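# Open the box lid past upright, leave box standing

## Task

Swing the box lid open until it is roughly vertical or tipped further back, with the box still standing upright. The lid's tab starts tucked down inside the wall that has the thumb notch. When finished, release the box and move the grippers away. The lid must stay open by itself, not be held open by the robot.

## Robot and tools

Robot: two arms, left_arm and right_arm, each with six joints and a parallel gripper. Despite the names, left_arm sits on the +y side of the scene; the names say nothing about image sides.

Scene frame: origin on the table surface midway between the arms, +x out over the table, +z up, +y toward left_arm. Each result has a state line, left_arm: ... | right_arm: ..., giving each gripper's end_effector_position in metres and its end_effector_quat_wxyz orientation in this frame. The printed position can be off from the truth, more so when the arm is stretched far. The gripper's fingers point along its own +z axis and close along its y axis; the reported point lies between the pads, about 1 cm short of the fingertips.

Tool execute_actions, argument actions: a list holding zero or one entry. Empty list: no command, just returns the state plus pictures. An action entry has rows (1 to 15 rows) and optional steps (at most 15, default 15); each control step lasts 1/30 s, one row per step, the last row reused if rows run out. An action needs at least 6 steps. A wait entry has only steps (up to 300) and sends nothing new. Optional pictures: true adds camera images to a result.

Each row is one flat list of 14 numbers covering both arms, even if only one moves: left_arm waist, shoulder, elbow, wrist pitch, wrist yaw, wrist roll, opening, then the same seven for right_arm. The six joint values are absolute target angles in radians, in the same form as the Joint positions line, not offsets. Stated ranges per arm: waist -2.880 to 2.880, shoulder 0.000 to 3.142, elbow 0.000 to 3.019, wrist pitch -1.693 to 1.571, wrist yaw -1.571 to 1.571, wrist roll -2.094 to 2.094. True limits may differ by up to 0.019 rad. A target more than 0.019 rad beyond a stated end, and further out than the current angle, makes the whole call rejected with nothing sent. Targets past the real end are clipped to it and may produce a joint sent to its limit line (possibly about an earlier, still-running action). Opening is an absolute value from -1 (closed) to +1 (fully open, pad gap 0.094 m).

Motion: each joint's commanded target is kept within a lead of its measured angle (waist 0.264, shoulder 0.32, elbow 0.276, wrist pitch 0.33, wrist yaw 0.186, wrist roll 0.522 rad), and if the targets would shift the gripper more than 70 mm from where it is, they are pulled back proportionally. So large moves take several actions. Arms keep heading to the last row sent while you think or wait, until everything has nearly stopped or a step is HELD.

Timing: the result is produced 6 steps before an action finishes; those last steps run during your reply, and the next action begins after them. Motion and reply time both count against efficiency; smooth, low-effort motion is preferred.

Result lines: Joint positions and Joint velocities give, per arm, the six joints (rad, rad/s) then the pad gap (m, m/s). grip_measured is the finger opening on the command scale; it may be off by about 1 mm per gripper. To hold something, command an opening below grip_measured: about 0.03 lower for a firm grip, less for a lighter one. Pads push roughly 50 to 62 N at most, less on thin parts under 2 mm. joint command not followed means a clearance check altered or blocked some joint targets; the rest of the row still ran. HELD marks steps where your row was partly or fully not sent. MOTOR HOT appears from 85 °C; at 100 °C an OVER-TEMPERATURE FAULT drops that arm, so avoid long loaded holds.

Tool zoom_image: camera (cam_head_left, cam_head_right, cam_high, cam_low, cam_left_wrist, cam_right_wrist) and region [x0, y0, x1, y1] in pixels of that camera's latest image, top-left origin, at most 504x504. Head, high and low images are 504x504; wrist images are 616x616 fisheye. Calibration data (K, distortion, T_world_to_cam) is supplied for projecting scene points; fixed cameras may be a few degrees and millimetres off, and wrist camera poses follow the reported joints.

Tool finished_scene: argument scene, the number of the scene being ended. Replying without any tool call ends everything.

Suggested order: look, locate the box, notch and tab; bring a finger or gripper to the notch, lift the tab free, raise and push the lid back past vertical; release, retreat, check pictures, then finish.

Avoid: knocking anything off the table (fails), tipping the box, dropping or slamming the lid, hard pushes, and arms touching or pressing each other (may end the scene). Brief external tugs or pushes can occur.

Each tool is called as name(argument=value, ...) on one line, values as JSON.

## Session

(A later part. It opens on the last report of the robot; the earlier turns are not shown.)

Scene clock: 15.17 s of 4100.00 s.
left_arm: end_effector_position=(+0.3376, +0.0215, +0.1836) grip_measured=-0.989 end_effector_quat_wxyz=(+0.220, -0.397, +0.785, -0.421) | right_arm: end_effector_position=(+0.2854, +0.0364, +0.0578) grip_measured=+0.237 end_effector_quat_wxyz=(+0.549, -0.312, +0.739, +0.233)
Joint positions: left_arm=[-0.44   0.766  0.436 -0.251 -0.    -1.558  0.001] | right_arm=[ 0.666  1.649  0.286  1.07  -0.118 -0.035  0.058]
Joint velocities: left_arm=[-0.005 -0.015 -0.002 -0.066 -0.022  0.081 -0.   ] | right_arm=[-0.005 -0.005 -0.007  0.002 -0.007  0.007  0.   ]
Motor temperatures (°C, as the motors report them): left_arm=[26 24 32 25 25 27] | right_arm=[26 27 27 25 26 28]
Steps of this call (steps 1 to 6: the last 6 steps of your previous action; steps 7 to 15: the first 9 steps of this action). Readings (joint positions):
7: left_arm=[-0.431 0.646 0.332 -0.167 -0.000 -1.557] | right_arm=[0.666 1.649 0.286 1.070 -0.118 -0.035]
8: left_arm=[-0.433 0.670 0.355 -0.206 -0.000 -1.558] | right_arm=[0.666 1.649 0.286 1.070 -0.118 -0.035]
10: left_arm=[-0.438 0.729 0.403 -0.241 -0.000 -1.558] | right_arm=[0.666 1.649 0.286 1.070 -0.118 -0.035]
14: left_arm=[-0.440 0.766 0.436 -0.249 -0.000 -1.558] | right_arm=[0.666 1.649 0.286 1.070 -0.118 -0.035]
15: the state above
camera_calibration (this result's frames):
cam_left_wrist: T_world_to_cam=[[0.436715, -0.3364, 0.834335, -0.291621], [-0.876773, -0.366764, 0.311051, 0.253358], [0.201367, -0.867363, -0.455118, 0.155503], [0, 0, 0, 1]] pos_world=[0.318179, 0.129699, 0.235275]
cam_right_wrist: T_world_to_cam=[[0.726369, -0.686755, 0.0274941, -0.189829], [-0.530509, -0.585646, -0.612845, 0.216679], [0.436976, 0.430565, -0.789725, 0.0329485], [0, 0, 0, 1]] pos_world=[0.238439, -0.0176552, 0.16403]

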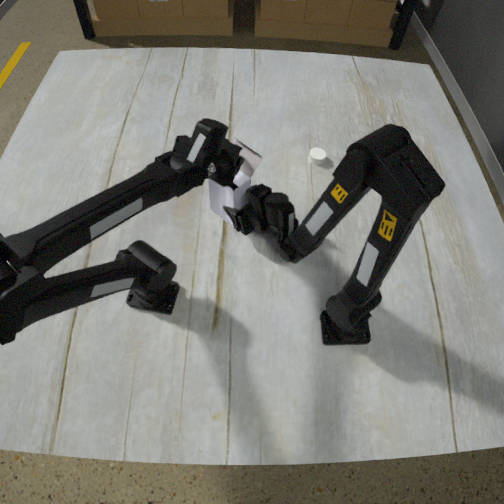

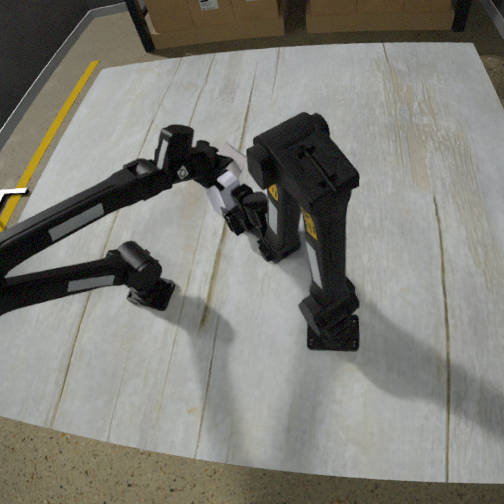

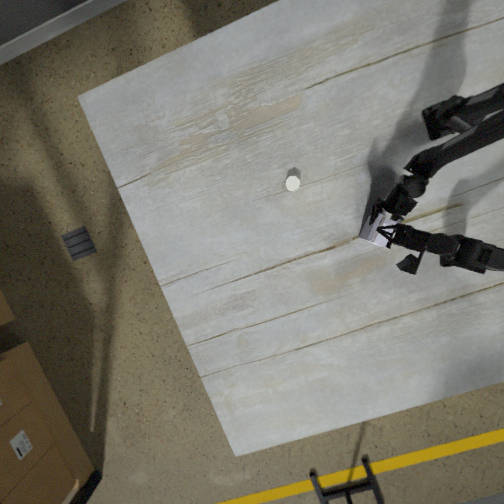

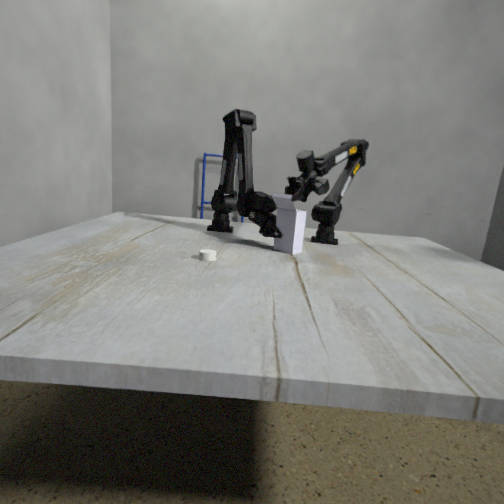

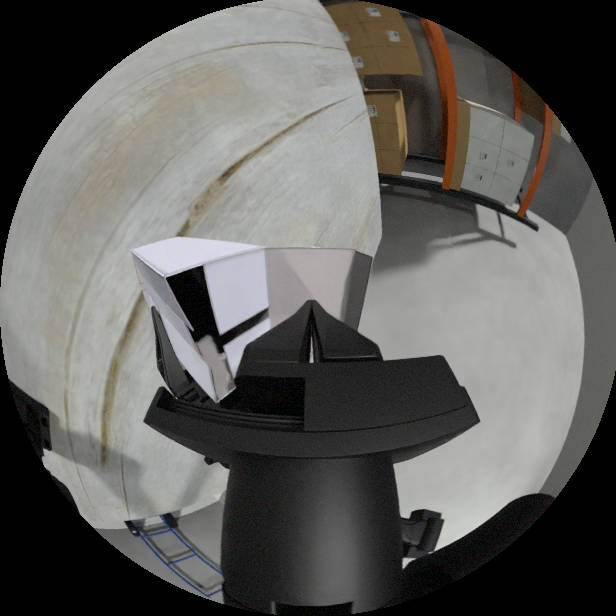

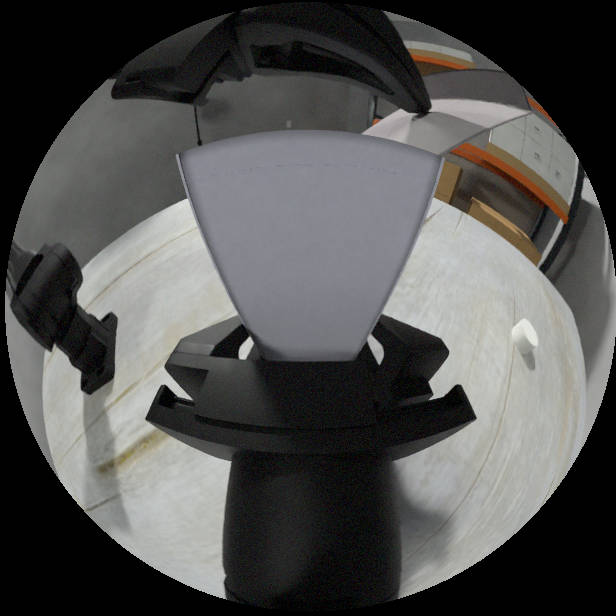

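Overbend further, then retreat.

execute_actions(actions=[{"rows":[[-0.45,0.88,0.58,-0.46,0,-1.57,-1,0.672,1.65,0.31,1.07,-0.12,-0.05,0.21]],"steps":15}])

execute_actions(actions=[{"rows":[[-0.45,0.7,0.52,-0.46,0,-1.57,-1,0.672,1.65,0.31,1.07,-0.12,-0.05,0.21]],"steps":10}])

execute_actions(actions=[{"rows":[[-0.45,0.3,0.4,-0.6,0,-1.57,-1,0.672,1.65,0.31,1.07,-0.12,-0.05,1]],"steps":12}])

execute_actions(actions=[{"rows":[[0,0.1,0.3,-0.6,0,-1.57,-1,0.64,1.3,0.17,0.74,-0.14,-0.05,1]],"steps":12}])

execute_actions(actions=[{"rows":[[0,0.1,0.3,-0.6,0,-1.57,-1,0.6,0.8,0.1,0.2,-0.14,-0.05,1]],"steps":15}])

execute_actions(actions=[{"steps":15}], pictures=true)

Scene clock: 15.90 s of 4100.00 s.
left_arm: end_effector_position=(+0.3418, +0.0184, +0.1660) grip_measured=-0.989 end_effector_quat_wxyz=(+0.178, -0.417, +0.824, -0.339) | right_arm: end_effector_position=(+0.2854, +0.0364, +0.0578) grip_measured=+0.237 end_effector_quat_wxyz=(+0.549, -0.312, +0.739, +0.233)
Joint positions: left_arm=[-0.44   0.883  0.545 -0.447 -0.    -1.558  0.001] | right_arm=[ 0.666  1.649  0.286  1.07  -0.118 -0.035  0.058]
Joint velocities: left_arm=[-0.015 -0.015  0.007 -0.081  0.007  0.037 -0.   ] | right_arm=[-0.005  0.005  0.007 -0.012 -0.037  0.051  0.001]
Motor temperatures (°C, as the motors report them): left_arm=[26 24 32 25 25 27] | right_arm=[26 27 27 25 26 28]
Steps of this call (steps 1 to 6: the last 6 steps of your previous action; steps 7 to 13: the robot went on to your last target; steps 14 to 22: the first 9 steps of this action). Readings (joint positions):
14: left_arm=[-0.440 0.773 0.450 -0.295 -0.000 -1.558] | right_arm=[0.666 1.649 0.286 1.070 -0.118 -0.035]
15: left_arm=[-0.440 0.794 0.476 -0.359 -0.000 -1.558] | right_arm=[0.666 1.649 0.286 1.070 -0.118 -0.035]
17: left_arm=[-0.440 0.846 0.522 -0.420 -0.000 -1.558] | right_arm=[0.666 1.649 0.286 1.070 -0.118 -0.035]
21: left_arm=[-0.440 0.883 0.545 -0.443 -0.000 -1.558] | right_arm=[0.666 1.649 0.286 1.070 -0.118 -0.035]
22: the state above

Scene clock: 16.23 s of 4100.00 s.
left_arm: end_effector_position=(+0.3298, +0.0270, +0.1925) grip_measured=-0.989 end_effector_quat_wxyz=(+0.197, -0.409, +0.808, -0.376) | right_arm: end_effector_position=(+0.2854, +0.0364, +0.0578) grip_measured=+0.237 end_effector_quat_wxyz=(+0.549, -0.312, +0.739, +0.233)
Joint positions: left_arm=[-0.44   0.757  0.519 -0.455 -0.    -1.558  0.001] | right_arm=[ 0.666  1.649  0.286  1.07  -0.118 -0.035  0.058]
Joint velocities: left_arm=[-0.005 -1.206 -0.1   -0.037 -0.022 -0.037  0.   ] | right_arm=[-0.015  0.005 -0.002  0.007  0.007  0.037 -0.   ]
Motor temperatures (°C, as the motors report them): left_arm=[26 24 32 25 25 27] | right_arm=[26 27 27 25 26 28]
Steps of this call (steps 1 to 6: the last 6 steps of your previous action; steps 7 to 10: the first 4 steps of this action). Readings (joint positions):
7: left_arm=[-0.440 0.871 0.543 -0.450 -0.000 -1.558] | right_arm=[0.666 1.649 0.286 1.070 -0.118 -0.035]
8: left_arm=[-0.440 0.841 0.533 -0.451 -0.000 -1.558] | right_arm=[0.666 1.649 0.286 1.070 -0.118 -0.035]
10: the state above

Scene clock: 16.63 s of 4100.00 s.
left_arm: end_effector_position=(+0.2654, +0.0729, +0.2271) grip_measured=-0.989 end_effector_quat_wxyz=(+0.238, -0.387, +0.765, -0.456) | right_arm: end_effector_position=(+0.2853, +0.0365, +0.0578) grip_measured=+1.000 end_effector_quat_wxyz=(+0.549, -0.313, +0.739, +0.233)
Joint positions: left_arm=[-0.44   0.285  0.391 -0.595  0.    -1.558  0.001] | right_arm=[ 0.666  1.649  0.286  1.07  -0.119 -0.035  0.094]
Joint velocities: left_arm=[-0.015 -1.236  0.017 -0.1    0.11   0.022 -0.001] | right_arm=[ 0.005 -0.005  0.002  0.007 -0.037 -0.022  0.   ]
Motor temperatures (°C, as the motors report them): left_arm=[26 24 32 25 25 27] | right_arm=[26 27 27 25 26 28]
Steps of this call (steps 1 to 6: the last 6 steps of your previous action; steps 7 to 12: the first 6 steps of this action). Readings (joint positions):
7: left_arm=[-0.440 0.654 0.506 -0.474 0.000 -1.558] | right_arm=[0.666 1.649 0.286 1.070 -0.119 -0.035]
8: left_arm=[-0.440 0.596 0.478 -0.509 0.000 -1.558] | right_arm=[0.666 1.649 0.286 1.070 -0.119 -0.035]
10: left_arm=[-0.440 0.417 0.413 -0.571 0.000 -1.558] | right_arm=[0.666 1.649 0.286 1.070 -0.119 -0.035]
12: the state above

Scene clock: 17.03 s of 4100.00 s.
left_arm: end_effector_position=(+0.2897, +0.1827, +0.2137) grip_measured=-0.989 end_effector_quat_wxyz=(-0.353, +0.524, -0.648, +0.425) | right_arm: end_effector_position=(+0.2455, -0.0000, +0.0896) grip_measured=+1.000 end_effector_quat_wxyz=(+0.532, -0.314, +0.752, +0.230)
Joint positions: left_arm=[-0.021  0.096  0.294 -0.599 -0.004 -1.559  0.001] | right_arm=[ 0.649  1.276  0.168  0.769 -0.137 -0.035  0.094]
Joint velocities: left_arm=[ 1.529 -0.435 -0.056 -0.022 -0.081 -0.037 -0.   ] | right_arm=[-0.034 -1.079 -0.154 -0.154 -0.081  0.051  0.   ]
Motor temperatures (°C, as the motors report them): left_arm=[26 24 32 25 25 27] | right_arm=[26 27 27 25 26 28]
Steps of this call (steps 1 to 6: the last 6 steps of your previous action; steps 7 to 12: the first 6 steps of this action). Readings (joint positions):
7: left_arm=[-0.417 0.276 0.382 -0.594 0.009 -1.558] | right_arm=[0.665 1.623 0.280 1.009 -0.127 -0.035]
8: left_arm=[-0.353 0.243 0.360 -0.592 0.010 -1.558] | right_arm=[0.661 1.558 0.260 0.903 -0.133 -0.035]
10: left_arm=[-0.174 0.151 0.312 -0.595 0.004 -1.558] | right_arm=[0.653 1.391 0.198 0.796 -0.136 -0.035]
12: the state above

Scene clock: 17.53 s of 4100.00 s.
left_arm: end_effector_position=(+0.2906, +0.1897, +0.2145) grip_measured=-0.989 end_effector_quat_wxyz=(-0.360, +0.532, -0.640, +0.421) | right_arm: end_effector_position=(+0.2076, -0.0464, +0.1108) grip_measured=+1.000 end_effector_quat_wxyz=(+0.508, -0.303, +0.778, +0.212)
Joint positions: left_arm=[ 0.008  0.09   0.293 -0.599 -0.002 -1.559  0.001] | right_arm=[ 0.605  0.742  0.1    0.234 -0.139 -0.035  0.094]
Joint velocities: left_arm=[ 0.005 -0.015  0.002 -0.002  0.051  0.125  0.001] | right_arm=[-0.005  0.044 -0.012 -0.085 -0.037 -0.066  0.   ]
Motor temperatures (°C, as the motors report them): left_arm=[26 24 32 25 25 27] | right_arm=[26 27 27 25 26 28]
Steps of this call (steps 1 to 6: the last 6 steps of your previous action; steps 7 to 15: the first 9 steps of this action). Readings (joint positions):
7: left_arm=[0.010 0.090 0.293 -0.599 -0.002 -1.559] | right_arm=[0.644 1.259 0.165 0.694 -0.139 -0.035]
8: left_arm=[0.008 0.090 0.293 -0.599 -0.002 -1.559] | right_arm=[0.635 1.194 0.156 0.578 -0.139 -0.035]
10: left_arm=[0.008 0.090 0.293 -0.599 -0.002 -1.559] | right_arm=[0.614 0.999 0.124 0.368 -0.139 -0.035]
14: left_arm=[0.008 0.090 0.293 -0.599 -0.002 -1.559] | right_arm=[0.605 0.746 0.100 0.235 -0.139 -0.035]
15: the state above

Scene clock: 18.03 s of 4100.00 s.
left_arm: end_effector_position=(+0.2906, +0.1897, +0.2145) grip_measured=-0.989 end_effector_quat_wxyz=(-0.360, +0.532, -0.640, +0.421) | right_arm: end_effector_position=(+0.2043, -0.0487, +0.0890) grip_measured=+1.000 end_effector_quat_wxyz=(+0.476, -0.307, +0.798, +0.204)
Joint positions: left_arm=[ 0.008  0.09   0.293 -0.599 -0.002 -1.559  0.001] | right_arm=[ 0.605  0.8    0.1    0.212 -0.139 -0.035  0.094]
Joint velocities: left_arm=[ 0.005 -0.015 -0.017  0.002  0.051 -0.037 -0.001] | right_arm=[-0.015 -0.005  0.012  0.002  0.007 -0.066  0.   ]
Motor temperatures (°C, as the motors report them): left_arm=[26 24 33 25 25 27] | right_arm=[26 27 27 25 26 28]
Kept back: nothing.
Steps of this call (steps 1 to 6: the last 6 steps of your previous action; steps 7 to 15: the robot went on to your last target). Readings (joint positions):
1: left_arm=[0.008 0.090 0.293 -0.599 -0.002 -1.559] | right_arm=[0.605 0.749 0.100 0.228 -0.139 -0.035]
2: left_arm=[0.008 0.090 0.293 -0.599 -0.002 -1.559] | right_arm=[0.605 0.762 0.100 0.222 -0.139 -0.035]
4: left_arm=[0.008 0.090 0.293 -0.599 -0.002 -1.559] | right_arm=[0.605 0.786 0.100 0.216 -0.139 -0.035]
8: left_arm=[0.008 0.090 0.293 -0.599 -0.002 -1.559] | right_arm=[0.605 0.800 0.100 0.212 -0.139 -0.035]
15: the state above
camera_calibration (this result's frames):
cam_left_wrist: T_world_to_cam=[[0.379844, -0.0848518, 0.921151, -0.290089], [-0.677192, -0.703875, 0.214408, 0.290942], [0.630183, -0.705237, -0.324823, 0.141676], [0, 0, 0, 1]] pos_world=[0.21793, 0.280087, 0.250856]
cam_right_wrist: T_world_to_cam=[[0.698883, -0.715187, -0.0084132, -0.182842], [-0.640388, -0.620464, -0.452689, 0.149449], [0.318537, 0.321764, -0.891629, 0.157688], [0, 0, 0, 1]] pos_world=[0.173261, -0.0887765, 0.206714]

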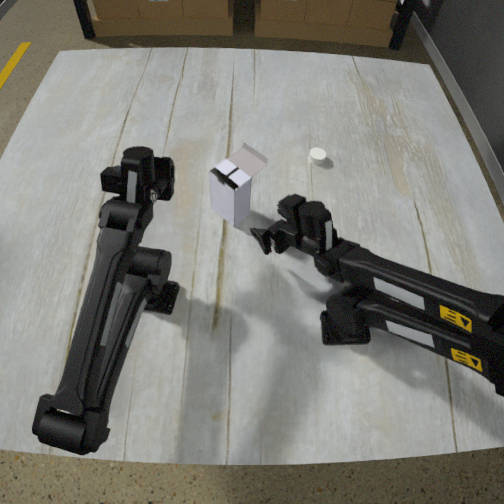

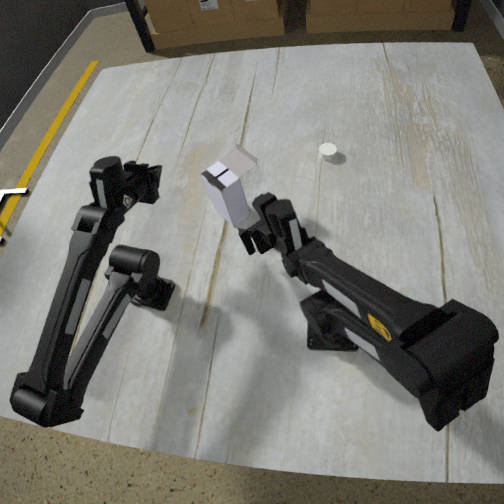

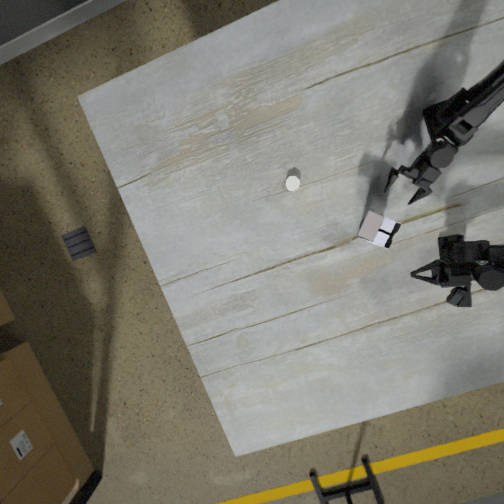

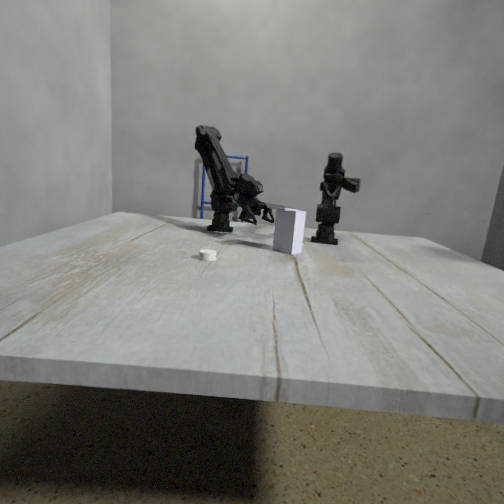

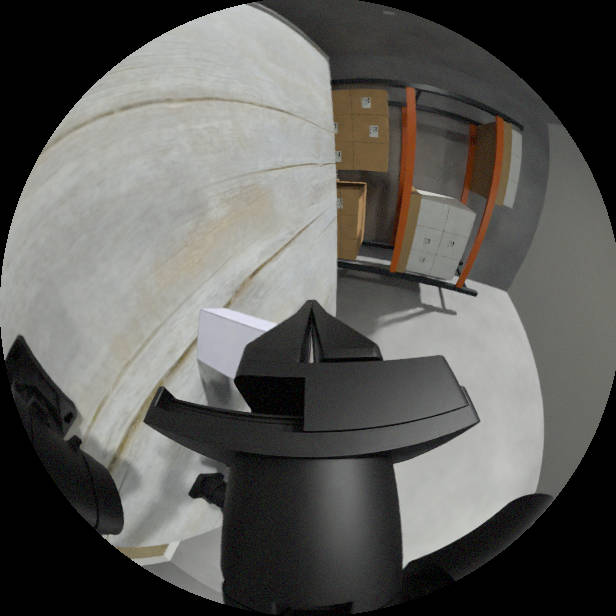

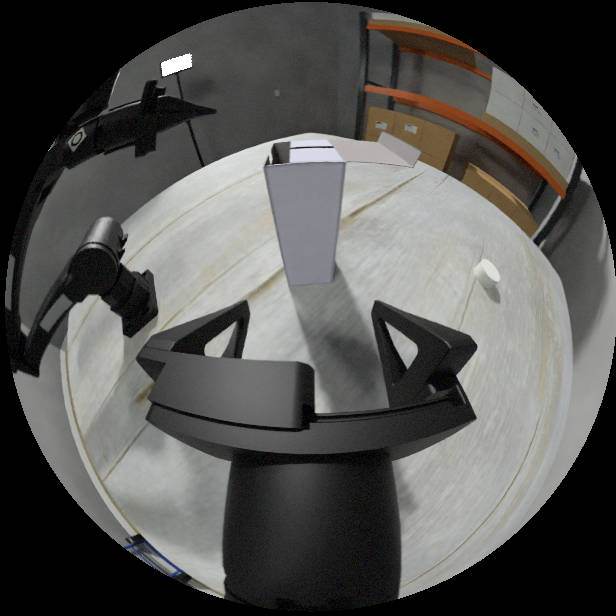

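finished_scene(scene=1)

The scene is finished: the task was done.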